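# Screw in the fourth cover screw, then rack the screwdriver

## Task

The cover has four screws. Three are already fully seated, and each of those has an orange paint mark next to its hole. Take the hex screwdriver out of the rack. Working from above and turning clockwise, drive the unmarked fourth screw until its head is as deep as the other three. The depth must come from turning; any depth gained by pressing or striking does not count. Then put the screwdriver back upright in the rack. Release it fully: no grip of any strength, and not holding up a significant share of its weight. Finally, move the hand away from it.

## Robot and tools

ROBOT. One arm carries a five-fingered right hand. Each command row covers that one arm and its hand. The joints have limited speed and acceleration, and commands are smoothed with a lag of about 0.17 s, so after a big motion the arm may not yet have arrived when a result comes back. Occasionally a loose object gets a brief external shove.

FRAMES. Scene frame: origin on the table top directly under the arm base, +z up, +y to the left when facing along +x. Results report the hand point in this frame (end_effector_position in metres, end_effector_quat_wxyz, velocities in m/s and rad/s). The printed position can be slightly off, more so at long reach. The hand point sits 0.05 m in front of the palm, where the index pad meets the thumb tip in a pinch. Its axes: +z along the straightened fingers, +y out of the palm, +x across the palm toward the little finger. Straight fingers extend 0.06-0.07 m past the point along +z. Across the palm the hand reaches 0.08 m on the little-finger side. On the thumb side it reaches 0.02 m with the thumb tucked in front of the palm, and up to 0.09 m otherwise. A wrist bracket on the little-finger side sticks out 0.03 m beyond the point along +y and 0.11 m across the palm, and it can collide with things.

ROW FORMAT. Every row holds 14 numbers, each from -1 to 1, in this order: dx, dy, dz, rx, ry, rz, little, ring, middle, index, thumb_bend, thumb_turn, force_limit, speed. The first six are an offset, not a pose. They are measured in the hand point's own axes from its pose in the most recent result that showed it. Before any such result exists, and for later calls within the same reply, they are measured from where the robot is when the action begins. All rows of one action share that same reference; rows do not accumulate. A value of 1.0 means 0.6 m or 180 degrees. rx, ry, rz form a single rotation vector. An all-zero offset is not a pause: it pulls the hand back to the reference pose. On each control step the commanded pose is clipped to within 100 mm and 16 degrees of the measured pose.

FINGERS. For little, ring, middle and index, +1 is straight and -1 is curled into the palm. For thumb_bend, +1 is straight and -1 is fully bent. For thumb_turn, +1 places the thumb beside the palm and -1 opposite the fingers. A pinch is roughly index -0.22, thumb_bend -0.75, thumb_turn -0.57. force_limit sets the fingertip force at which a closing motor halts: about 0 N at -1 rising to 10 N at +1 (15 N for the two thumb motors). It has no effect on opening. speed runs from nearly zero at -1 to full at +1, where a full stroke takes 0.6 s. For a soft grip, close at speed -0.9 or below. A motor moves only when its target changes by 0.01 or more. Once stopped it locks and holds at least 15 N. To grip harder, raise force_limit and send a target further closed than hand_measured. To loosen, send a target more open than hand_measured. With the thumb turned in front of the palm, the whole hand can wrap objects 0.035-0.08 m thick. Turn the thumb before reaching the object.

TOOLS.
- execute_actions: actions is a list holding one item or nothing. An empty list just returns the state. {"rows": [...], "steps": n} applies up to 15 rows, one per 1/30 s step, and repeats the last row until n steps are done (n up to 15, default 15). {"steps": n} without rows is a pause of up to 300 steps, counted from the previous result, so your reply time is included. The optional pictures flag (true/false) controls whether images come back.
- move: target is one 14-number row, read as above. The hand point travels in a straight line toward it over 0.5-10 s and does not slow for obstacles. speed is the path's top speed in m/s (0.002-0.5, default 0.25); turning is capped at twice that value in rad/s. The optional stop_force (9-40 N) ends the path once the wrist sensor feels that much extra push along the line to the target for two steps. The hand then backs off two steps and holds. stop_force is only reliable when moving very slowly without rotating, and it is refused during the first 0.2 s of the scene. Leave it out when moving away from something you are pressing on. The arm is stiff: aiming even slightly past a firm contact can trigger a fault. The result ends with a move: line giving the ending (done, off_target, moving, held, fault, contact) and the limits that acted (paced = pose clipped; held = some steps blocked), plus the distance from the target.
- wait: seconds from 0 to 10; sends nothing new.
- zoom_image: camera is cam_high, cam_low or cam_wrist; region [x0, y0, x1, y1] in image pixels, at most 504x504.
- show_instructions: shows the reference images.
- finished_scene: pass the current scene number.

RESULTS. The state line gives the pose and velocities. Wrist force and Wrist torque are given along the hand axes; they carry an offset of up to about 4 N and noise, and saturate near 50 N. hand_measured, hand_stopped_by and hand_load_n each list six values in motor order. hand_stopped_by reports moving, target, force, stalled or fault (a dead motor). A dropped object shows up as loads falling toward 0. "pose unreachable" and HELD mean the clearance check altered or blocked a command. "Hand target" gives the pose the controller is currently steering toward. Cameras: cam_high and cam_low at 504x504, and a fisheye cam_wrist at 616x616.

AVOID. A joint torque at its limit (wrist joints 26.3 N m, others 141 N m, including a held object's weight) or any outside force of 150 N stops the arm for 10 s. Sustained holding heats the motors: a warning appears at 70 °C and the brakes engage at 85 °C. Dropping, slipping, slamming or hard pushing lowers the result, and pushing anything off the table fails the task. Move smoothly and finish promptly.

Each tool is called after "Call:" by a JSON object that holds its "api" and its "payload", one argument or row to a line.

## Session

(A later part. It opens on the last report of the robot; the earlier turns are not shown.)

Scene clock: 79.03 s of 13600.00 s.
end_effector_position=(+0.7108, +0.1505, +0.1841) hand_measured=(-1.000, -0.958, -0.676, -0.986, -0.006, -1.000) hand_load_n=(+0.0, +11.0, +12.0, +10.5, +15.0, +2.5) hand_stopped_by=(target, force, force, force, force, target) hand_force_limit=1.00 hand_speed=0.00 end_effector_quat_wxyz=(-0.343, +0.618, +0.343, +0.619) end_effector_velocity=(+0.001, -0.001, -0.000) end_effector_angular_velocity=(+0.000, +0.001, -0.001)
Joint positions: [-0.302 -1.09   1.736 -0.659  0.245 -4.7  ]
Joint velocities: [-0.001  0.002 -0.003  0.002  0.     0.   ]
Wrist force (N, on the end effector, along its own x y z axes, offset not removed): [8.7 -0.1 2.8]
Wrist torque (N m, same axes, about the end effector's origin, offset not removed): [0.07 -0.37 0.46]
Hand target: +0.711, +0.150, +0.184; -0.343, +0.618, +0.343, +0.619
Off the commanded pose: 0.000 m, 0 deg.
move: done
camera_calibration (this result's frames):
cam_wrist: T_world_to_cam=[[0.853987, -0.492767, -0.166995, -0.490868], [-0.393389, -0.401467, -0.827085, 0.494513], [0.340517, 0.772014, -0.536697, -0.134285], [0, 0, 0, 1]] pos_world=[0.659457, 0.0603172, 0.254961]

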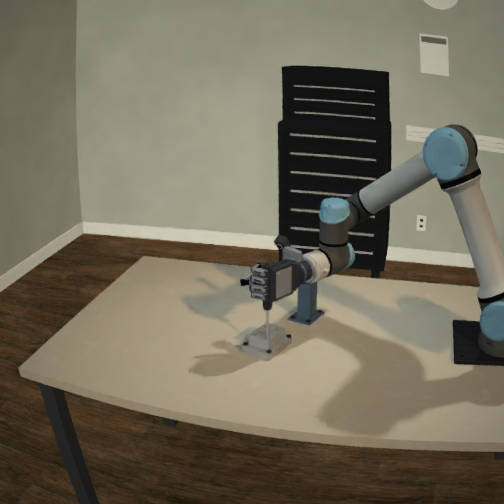

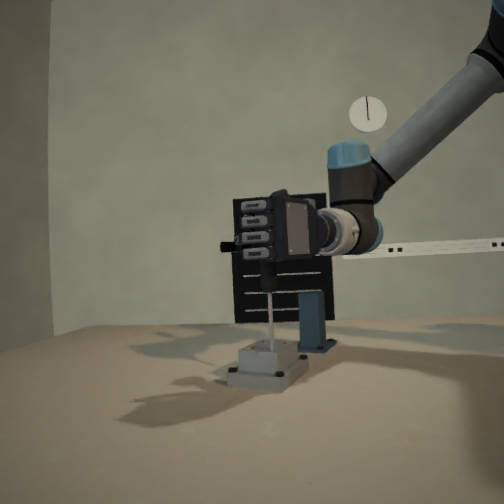

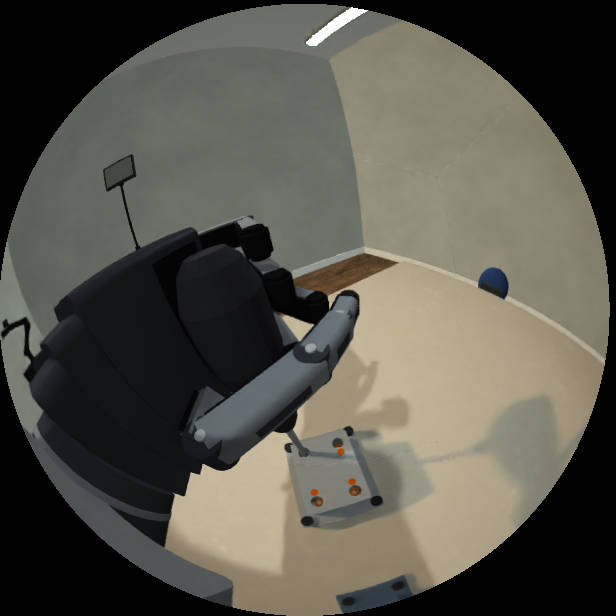

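Call:
{"api": "move", "payload": {
  "target": [0,0.0267,-0.0302,-0.1294,0,0,-1,-1,-1,-1,-1,-1,1,0],
  "speed": 0.4
}}

Call:
{"api": "move", "payload": {
  "target": [-0.0006,0.0267,-0.0302,-0.1294,0,0,-1,-1,-1,-1,-1,-1,1,0],
  "speed": 0.4
}}

Call:
{"api": "move", "payload": {
  "target": [-0.0013,0.0267,-0.0302,-0.1294,0,0,-1,-1,-1,-1,-1,-1,1,0],
  "speed": 0.4
}}

Call:
{"api": "move", "payload": {
  "target": [0.0015,-0.001,-0.0025,0,0,0,-0.6,-0.6,-0.3,-0.6,0.3,-1,1,0.5],
  "speed": 0.03
}}

Call:
{"api": "move", "payload": {
  "target": [0,-0.0568,0.0199,0.194,0,0,-0.6,-0.6,-0.3,-0.6,0.3,-1,1,0.5],
  "speed": 0.5
}}

Call:
{"api": "move", "payload": {
  "target": [0,-0.0568,0.0199,0.194,0,0,-0.6,-0.6,-0.3,-0.6,0.3,-1,1,0.5],
  "speed": 0.5
}}

Call:
{"api": "move", "payload": {
  "target": [-0.0005,0.004,0,0,0,0,-1,-1,-1,-1,-1,-1,1,0],
  "speed": 0.03
}}

Call:
{"api": "zoom_image", "payload": {
  "camera": "cam_low",
  "region": [240,270,300,330]
}}

Scene clock: 82.60 s of 13600.00 s.
end_effector_position=(+0.7148, +0.1268, +0.1842) hand_measured=(-1.000, -0.958, -0.676, -0.986, -0.006, -1.000) hand_load_n=(+0.0, +9.0, +12.0, +11.0, +15.0, +3.0) hand_stopped_by=(target, force, force, force, force, target) hand_force_limit=1.00 hand_speed=0.00 end_effector_quat_wxyz=(-0.212, +0.674, +0.211, +0.675) end_effector_velocity=(+0.001, -0.001, +0.000) end_effector_angular_velocity=(+0.000, -0.002, -0.016)
Joint positions: [-0.205 -1.19   1.895 -0.708  0.747 -4.708]
Joint velocities: [ 0.006 -0.001  0.003 -0.004  0.022  0.001]
Wrist force (N, on the end effector, along its own x y z axes, offset not removed): [5.2 0.5 2.3]
Wrist torque (N m, same axes, about the end effector's origin, offset not removed): [0.25 -0.29 0.40]
Hand target: +0.715, +0.127, +0.184; -0.212, +0.675, +0.211, +0.675
Off the commanded pose: 0.000 m, 0 deg.
move: done
camera_calibration (this result's frames):
cam_wrist: T_world_to_cam=[[0.591192, -0.788945, -0.167505, -0.280466], [-0.519958, -0.214057, -0.826936, 0.553288], [0.616551, 0.575973, -0.536768, -0.289738], [0, 0, 0, 1]] pos_world=[0.632134, 0.0640438, 0.255032]

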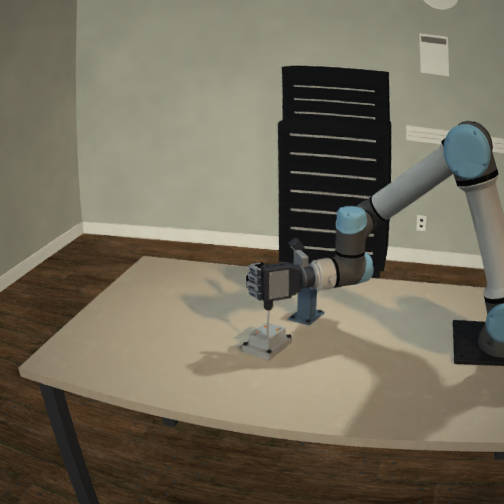

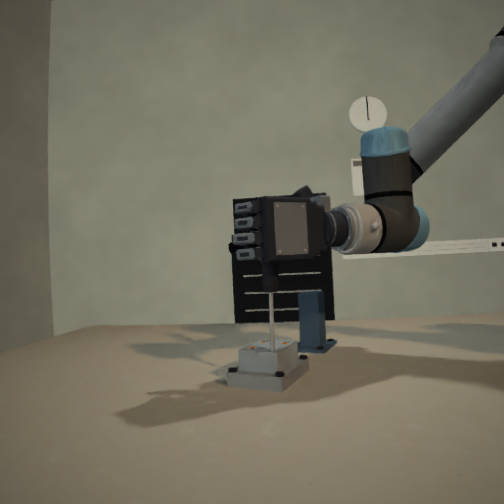

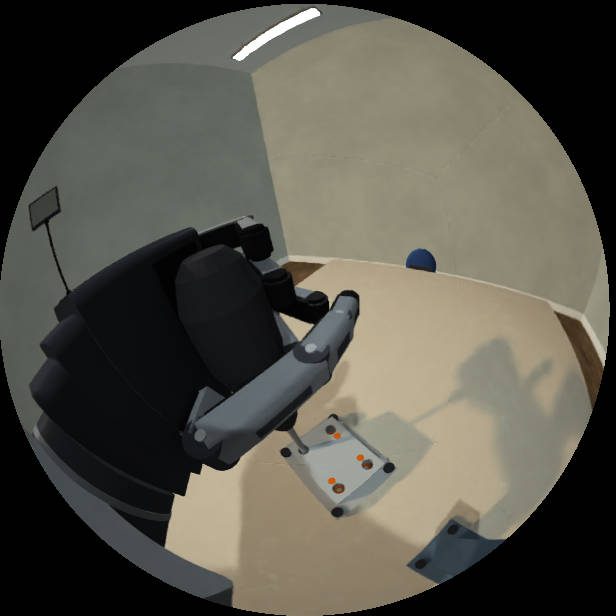

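Scene clock: 83.80 s of 13600.00 s.
end_effector_position=(+0.7091, +0.1035, +0.1838) hand_measured=(-1.000, -0.958, -0.676, -0.986, -0.006, -1.000) hand_load_n=(+0.0, +8.5, +12.0, +10.5, +15.0, +3.0) hand_stopped_by=(target, force, force, force, force, target) hand_force_limit=1.00 hand_speed=0.00 end_effector_quat_wxyz=(-0.073, +0.703, +0.072, +0.704) end_effector_velocity=(+0.001, -0.001, +0.000) end_effector_angular_velocity=(-0.002, +0.000, -0.018)
Joint positions: [-0.039 -1.211  1.927 -0.718  1.317 -4.709]
Joint velocities: [ 0.009  0.003 -0.005  0.003  0.027 -0.002]
Wrist force (N, on the end effector, along its own x y z axes, offset not removed): [3.8 1.3 3.1]
Wrist torque (N m, same axes, about the end effector's origin, offset not removed): [0.24 0.03 0.32]
Hand target: +0.709, +0.103, +0.184; -0.072, +0.703, +0.071, +0.704
Off the commanded pose: 0.000 m, 0 deg.
move: done
camera_calibration (this result's frames):
cam_wrist: T_world_to_cam=[[0.233271, -0.957761, -0.16816, -0.0241842], [-0.562536, 0.00814388, -0.826733, 0.552182], [0.793182, 0.287449, -0.536876, -0.36836], [0, 0, 0, 1]] pos_world=[0.60844, 0.0782252, 0.254677]

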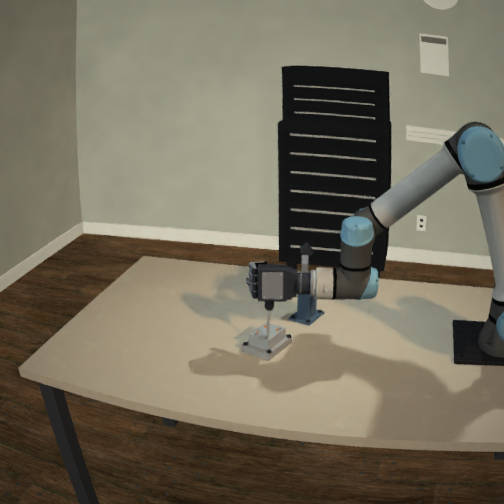

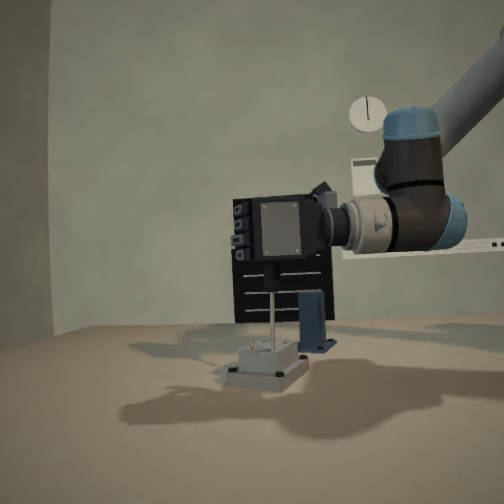

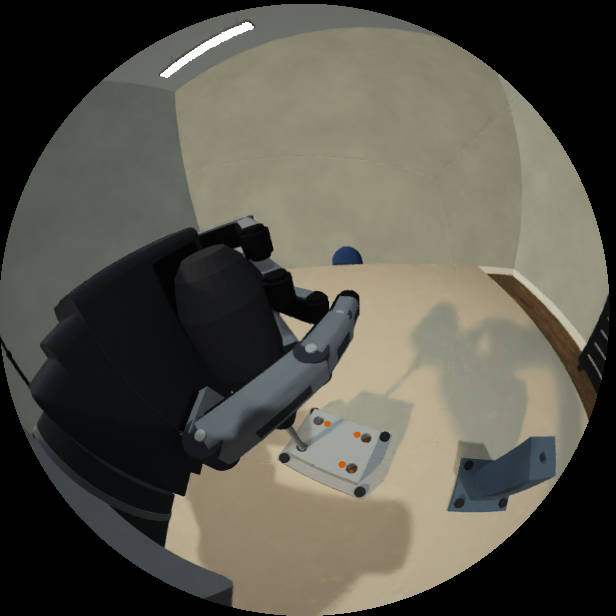

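Scene clock: 85.03 s of 13600.00 s.
end_effector_position=(+0.6947, +0.0843, +0.1830) hand_measured=(-1.000, -0.958, -0.676, -0.986, -0.006, -1.000) hand_load_n=(+0.0, +8.5, +12.0, +8.0, +15.0, +2.5) hand_stopped_by=(target, force, force, force, force, target) hand_force_limit=1.00 hand_speed=0.00 end_effector_quat_wxyz=(+0.070, +0.703, -0.071, +0.704) end_effector_velocity=(-0.000, -0.002, -0.000) end_effector_angular_velocity=(-0.000, +0.001, -0.018)
Joint positions: [ 0.136 -1.142  1.822 -0.681  1.896 -4.709]
Joint velocities: [ 0.004  0.005 -0.008  0.004  0.022 -0.   ]
Wrist force (N, on the end effector, along its own x y z axes, offset not removed): [11.8 0.8 1.4]
Wrist torque (N m, same axes, about the end effector's origin, offset not removed): [0.21 -0.62 0.60]
Hand target: +0.695, +0.084, +0.183; +0.071, +0.703, -0.072, +0.704
Off the commanded pose: 0.000 m, 0 deg.
move: done
camera_calibration (this result's frames):
cam_wrist: T_world_to_cam=[[-0.1627, -0.97217, -0.168562, 0.236965], [-0.514218, 0.22935, -0.826425, 0.49127], [0.842086, -0.0477819, -0.537223, -0.357507], [0, 0, 0, 1]] pos_world=[0.592225, 0.100615, 0.25388]

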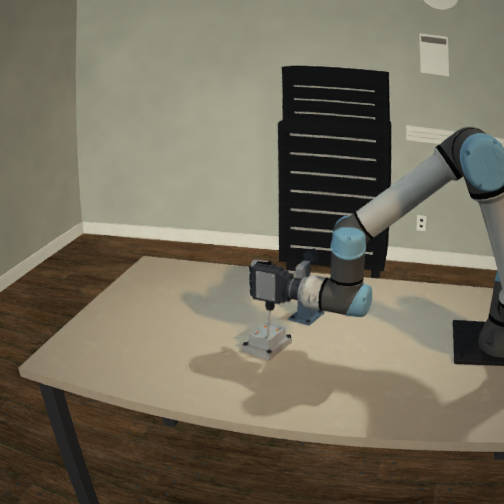

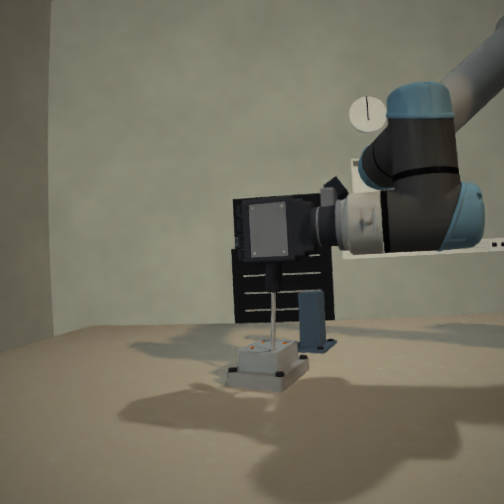

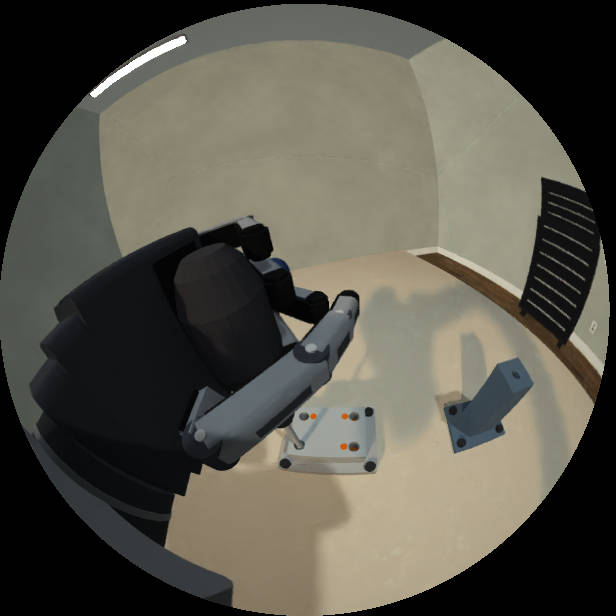

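Scene clock: 85.73 s of 13600.00 s.
end_effector_position=(+0.6934, +0.0851, +0.1838) hand_measured=(-0.600, -0.600, -0.300, -0.600, +0.300, -1.000) hand_load_n=(+0.0, +0.0, +0.0, +0.0, +0.0, +0.0) hand_stopped_by=(target, target, target, target, target, target) hand_force_limit=1.00 hand_speed=0.50 end_effector_quat_wxyz=(+0.070, +0.703, -0.071, +0.704) end_effector_velocity=(-0.001, +0.000, +0.000) end_effector_angular_velocity=(-0.000, +0.001, -0.000)
Joint positions: [ 0.138 -1.145  1.824 -0.68   1.899 -4.709]
Joint velocities: [ 0.001 -0.001  0.001  0.001  0.001 -0.   ]
Wrist force (N, on the end effector, along its own x y z axes, offset not removed): [-0.4 2.4 1.8]
Wrist torque (N m, same axes, about the end effector's origin, offset not removed): [0.37 0.05 0.11]
Hand target: +0.693, +0.085, +0.184; +0.070, +0.703, -0.071, +0.704
Off the commanded pose: 0.000 m, 0 deg.
move: done
camera_calibration (this result's frames):
cam_wrist: T_world_to_cam=[[-0.1627, -0.97217, -0.168566, 0.237715], [-0.514207, 0.229353, -0.826431, 0.491128], [0.842093, -0.0477822, -0.537212, -0.355955], [0, 0, 0, 1]] pos_world=[0.590964, 0.10145, 0.254731]

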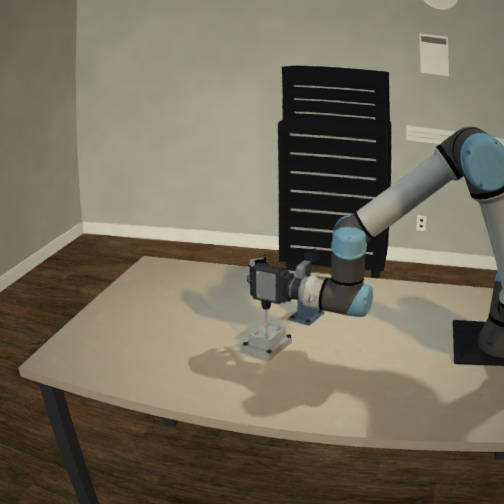

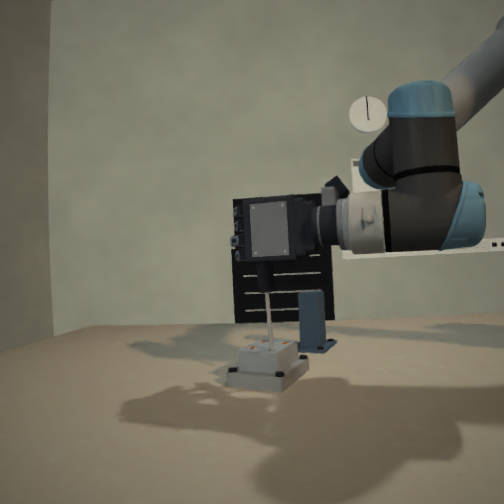

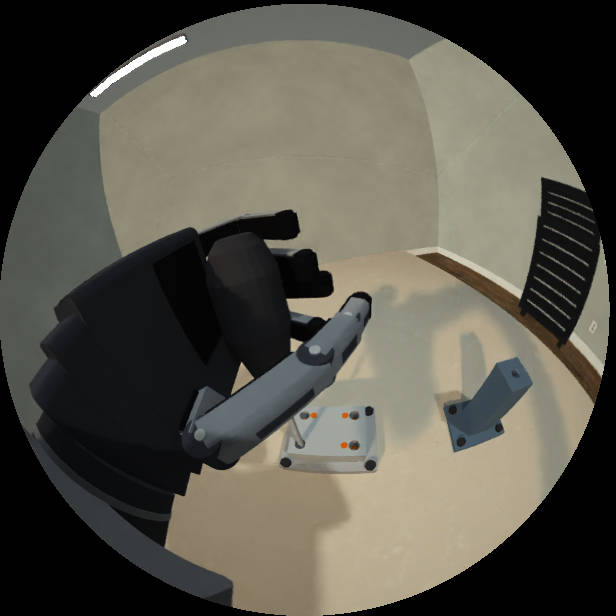

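Scene clock: 87.13 s of 13600.00 s.
end_effector_position=(+0.7116, +0.1160, +0.1839) hand_measured=(-0.600, -0.600, -0.300, -0.600, +0.300, -1.000) hand_load_n=(+0.0, +0.0, +0.0, +0.0, +0.0, +0.0) hand_stopped_by=(target, target, target, target, target, target) hand_force_limit=1.00 hand_speed=0.50 end_effector_quat_wxyz=(-0.144, +0.692, +0.142, +0.693) end_effector_velocity=(+0.001, -0.000, -0.000) end_effector_angular_velocity=(+0.001, +0.000, +0.014)
Joint positions: [-0.126 -1.215  1.933 -0.721  1.027 -4.708]
Joint velocities: [-0.008  0.002 -0.003  0.001 -0.022  0.001]
Wrist force (N, on the end effector, along its own x y z axes, offset not removed): [0.3 2.5 1.8]
Wrist torque (N m, same axes, about the end effector's origin, offset not removed): [0.30 -0.04 0.13]
Hand target: +0.712, +0.116, +0.184; -0.144, +0.692, +0.143, +0.693
Off the commanded pose: 0.000 m, 0 deg.
move: done
camera_calibration (this result's frames):
cam_wrist: T_world_to_cam=[[0.421452, -0.891185, -0.167832, -0.154489], [-0.552366, -0.105495, -0.8269, 0.559503], [0.719215, 0.441203, -0.536721, -0.339128], [0, 0, 0, 1]] pos_world=[0.618066, 0.070971, 0.254708]

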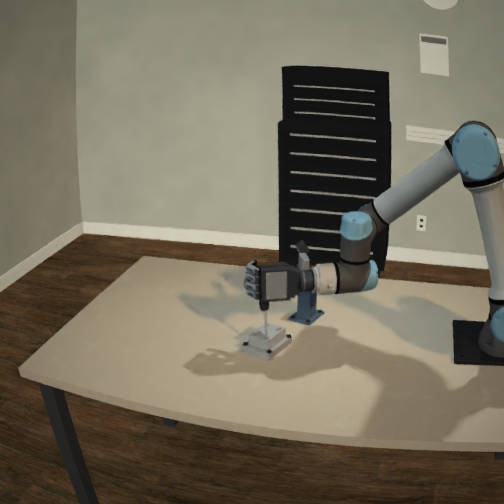

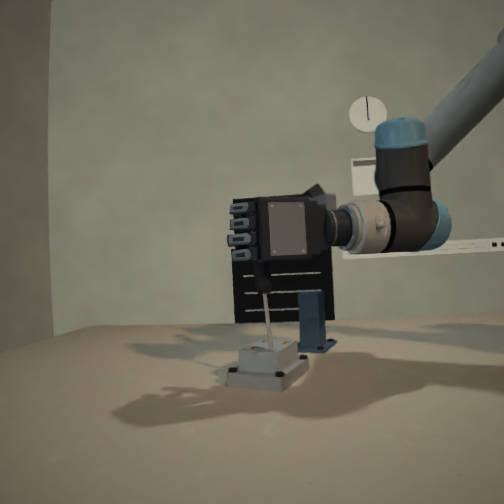

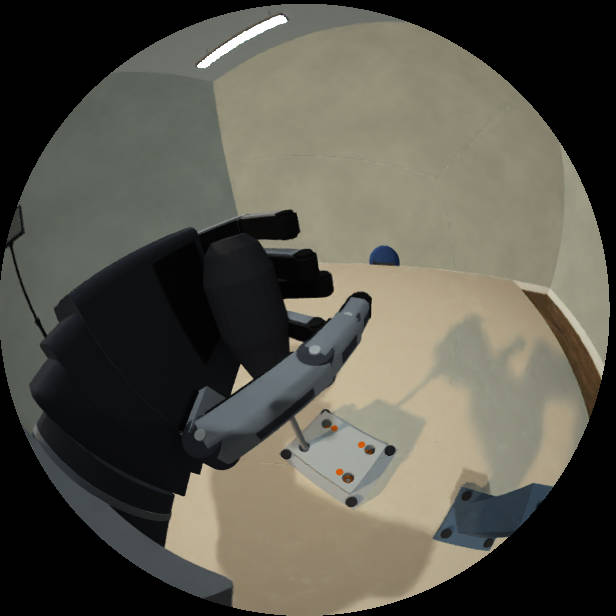

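Scene clock: 88.50 s of 13600.00 s.
end_effector_position=(+0.7088, +0.1517, +0.1838) hand_measured=(-0.600, -0.600, -0.300, -0.600, +0.300, -1.000) hand_load_n=(+0.0, +0.0, +0.0, +0.0, +0.0, +0.0) hand_stopped_by=(target, target, target, target, target, target) hand_force_limit=1.00 hand_speed=0.50 end_effector_quat_wxyz=(-0.344, +0.618, +0.343, +0.618) end_effector_velocity=(+0.001, +0.001, +0.000) end_effector_angular_velocity=(-0.003, +0.002, +0.015)
Joint positions: [-0.302 -1.093  1.743 -0.665  0.244 -4.698]
Joint velocities: [-0.001  0.008 -0.017  0.022 -0.016 -0.013]
Wrist force (N, on the end effector, along its own x y z axes, offset not removed): [-0.7 2.1 2.2]
Wrist torque (N m, same axes, about the end effector's origin, offset not removed): [0.29 0.04 0.04]
Hand target: +0.709, +0.152, +0.184; -0.345, +0.617, +0.344, +0.618
Off the commanded pose: 0.000 m, 0 deg.
move: done
camera_calibration (this result's frames):
cam_wrist: T_world_to_cam=[[0.854841, -0.491276, -0.167016, -0.48949], [-0.392502, -0.401683, -0.827401, 0.493413], [0.339395, 0.772851, -0.536202, -0.134136], [0, 0, 0, 1]] pos_world=[0.657627, 0.0613878, 0.254574]

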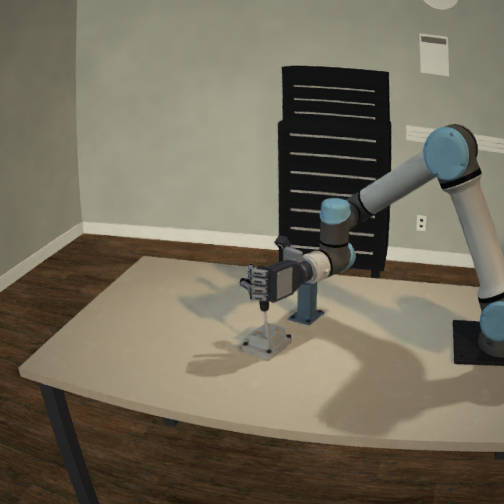

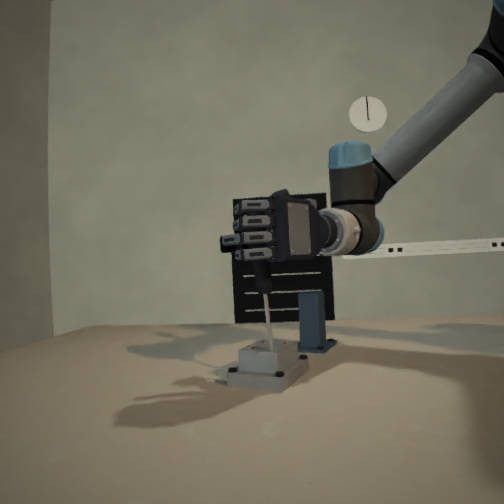

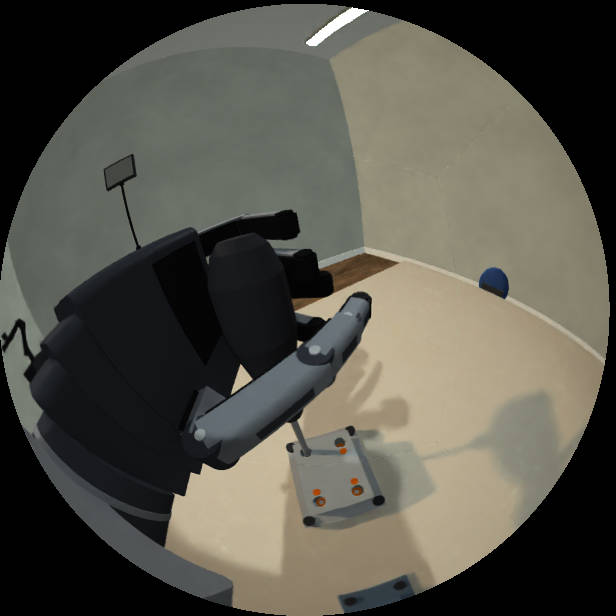

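Scene clock: 89.20 s of 13600.00 s.
end_effector_position=(+0.7107, +0.1505, +0.1835) hand_measured=(-1.000, -0.958, -0.676, -0.988, -0.004, -1.000) hand_load_n=(+0.0, +11.0, +12.0, +10.0, +15.0, +2.5) hand_stopped_by=(target, force, force, force, force, target) hand_force_limit=1.00 hand_speed=0.00 end_effector_quat_wxyz=(-0.344, +0.618, +0.343, +0.618) end_effector_velocity=(+0.001, -0.000, -0.000) end_effector_angular_velocity=(+0.000, +0.000, +0.000)
Joint positions: [-0.303 -1.089  1.737 -0.663  0.243 -4.698]
Joint velocities: [-0.     0.002 -0.003  0.001 -0.     0.   ]
Wrist force (N, on the end effector, along its own x y z axes, offset not removed): [6.7 1.4 2.1]
Wrist torque (N m, same axes, about the end effector's origin, offset not removed): [0.33 -0.28 0.48]
Hand target: +0.711, +0.150, +0.183; -0.344, +0.618, +0.343, +0.618
Off the commanded pose: 0.000 m, 0 deg.
move: done
camera_calibration (this result's frames):
cam_wrist: T_world_to_cam=[[0.854853, -0.491276, -0.166956, -0.491778], [-0.392448, -0.401692, -0.827422, 0.493441], [0.339428, 0.772846, -0.536188, -0.13403], [0, 0, 0, 1]] pos_world=[0.659541, 0.0601972, 0.254313]

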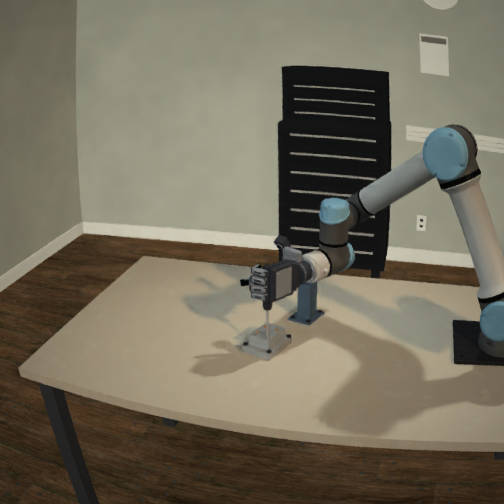

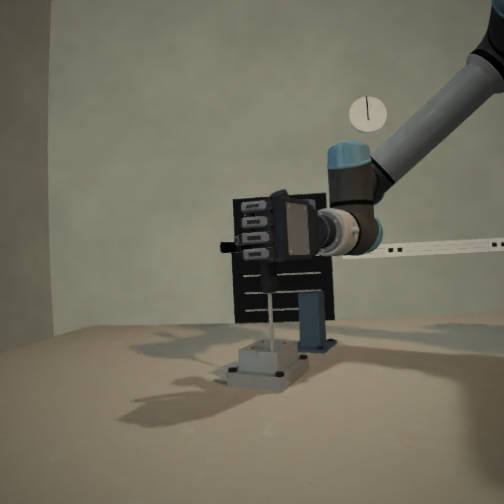

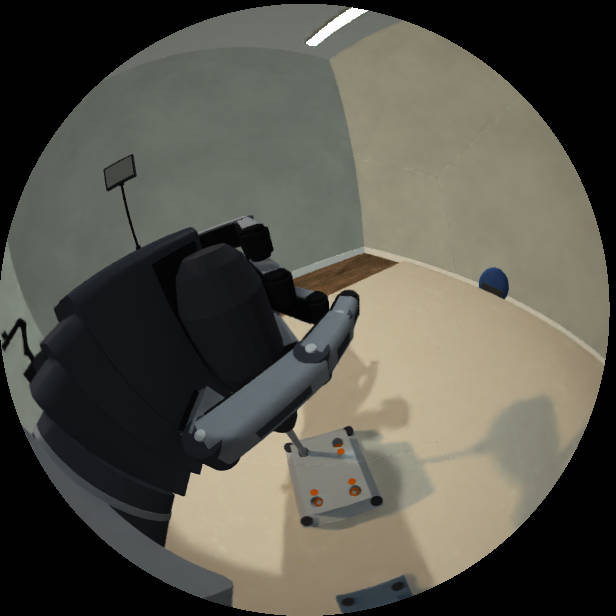

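Region (240, 270, 300, 330) of cam_low's 504x504 image, scaled by 8.400, with more detail than that image has.

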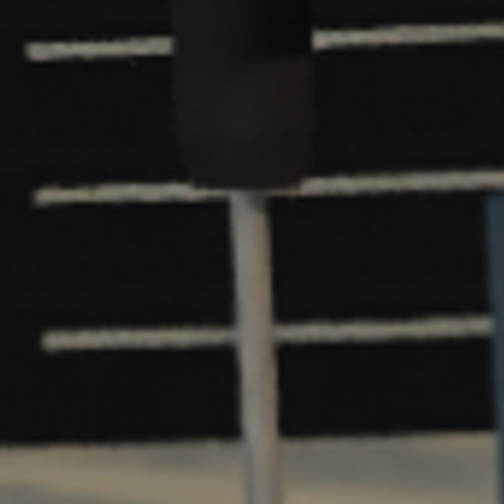

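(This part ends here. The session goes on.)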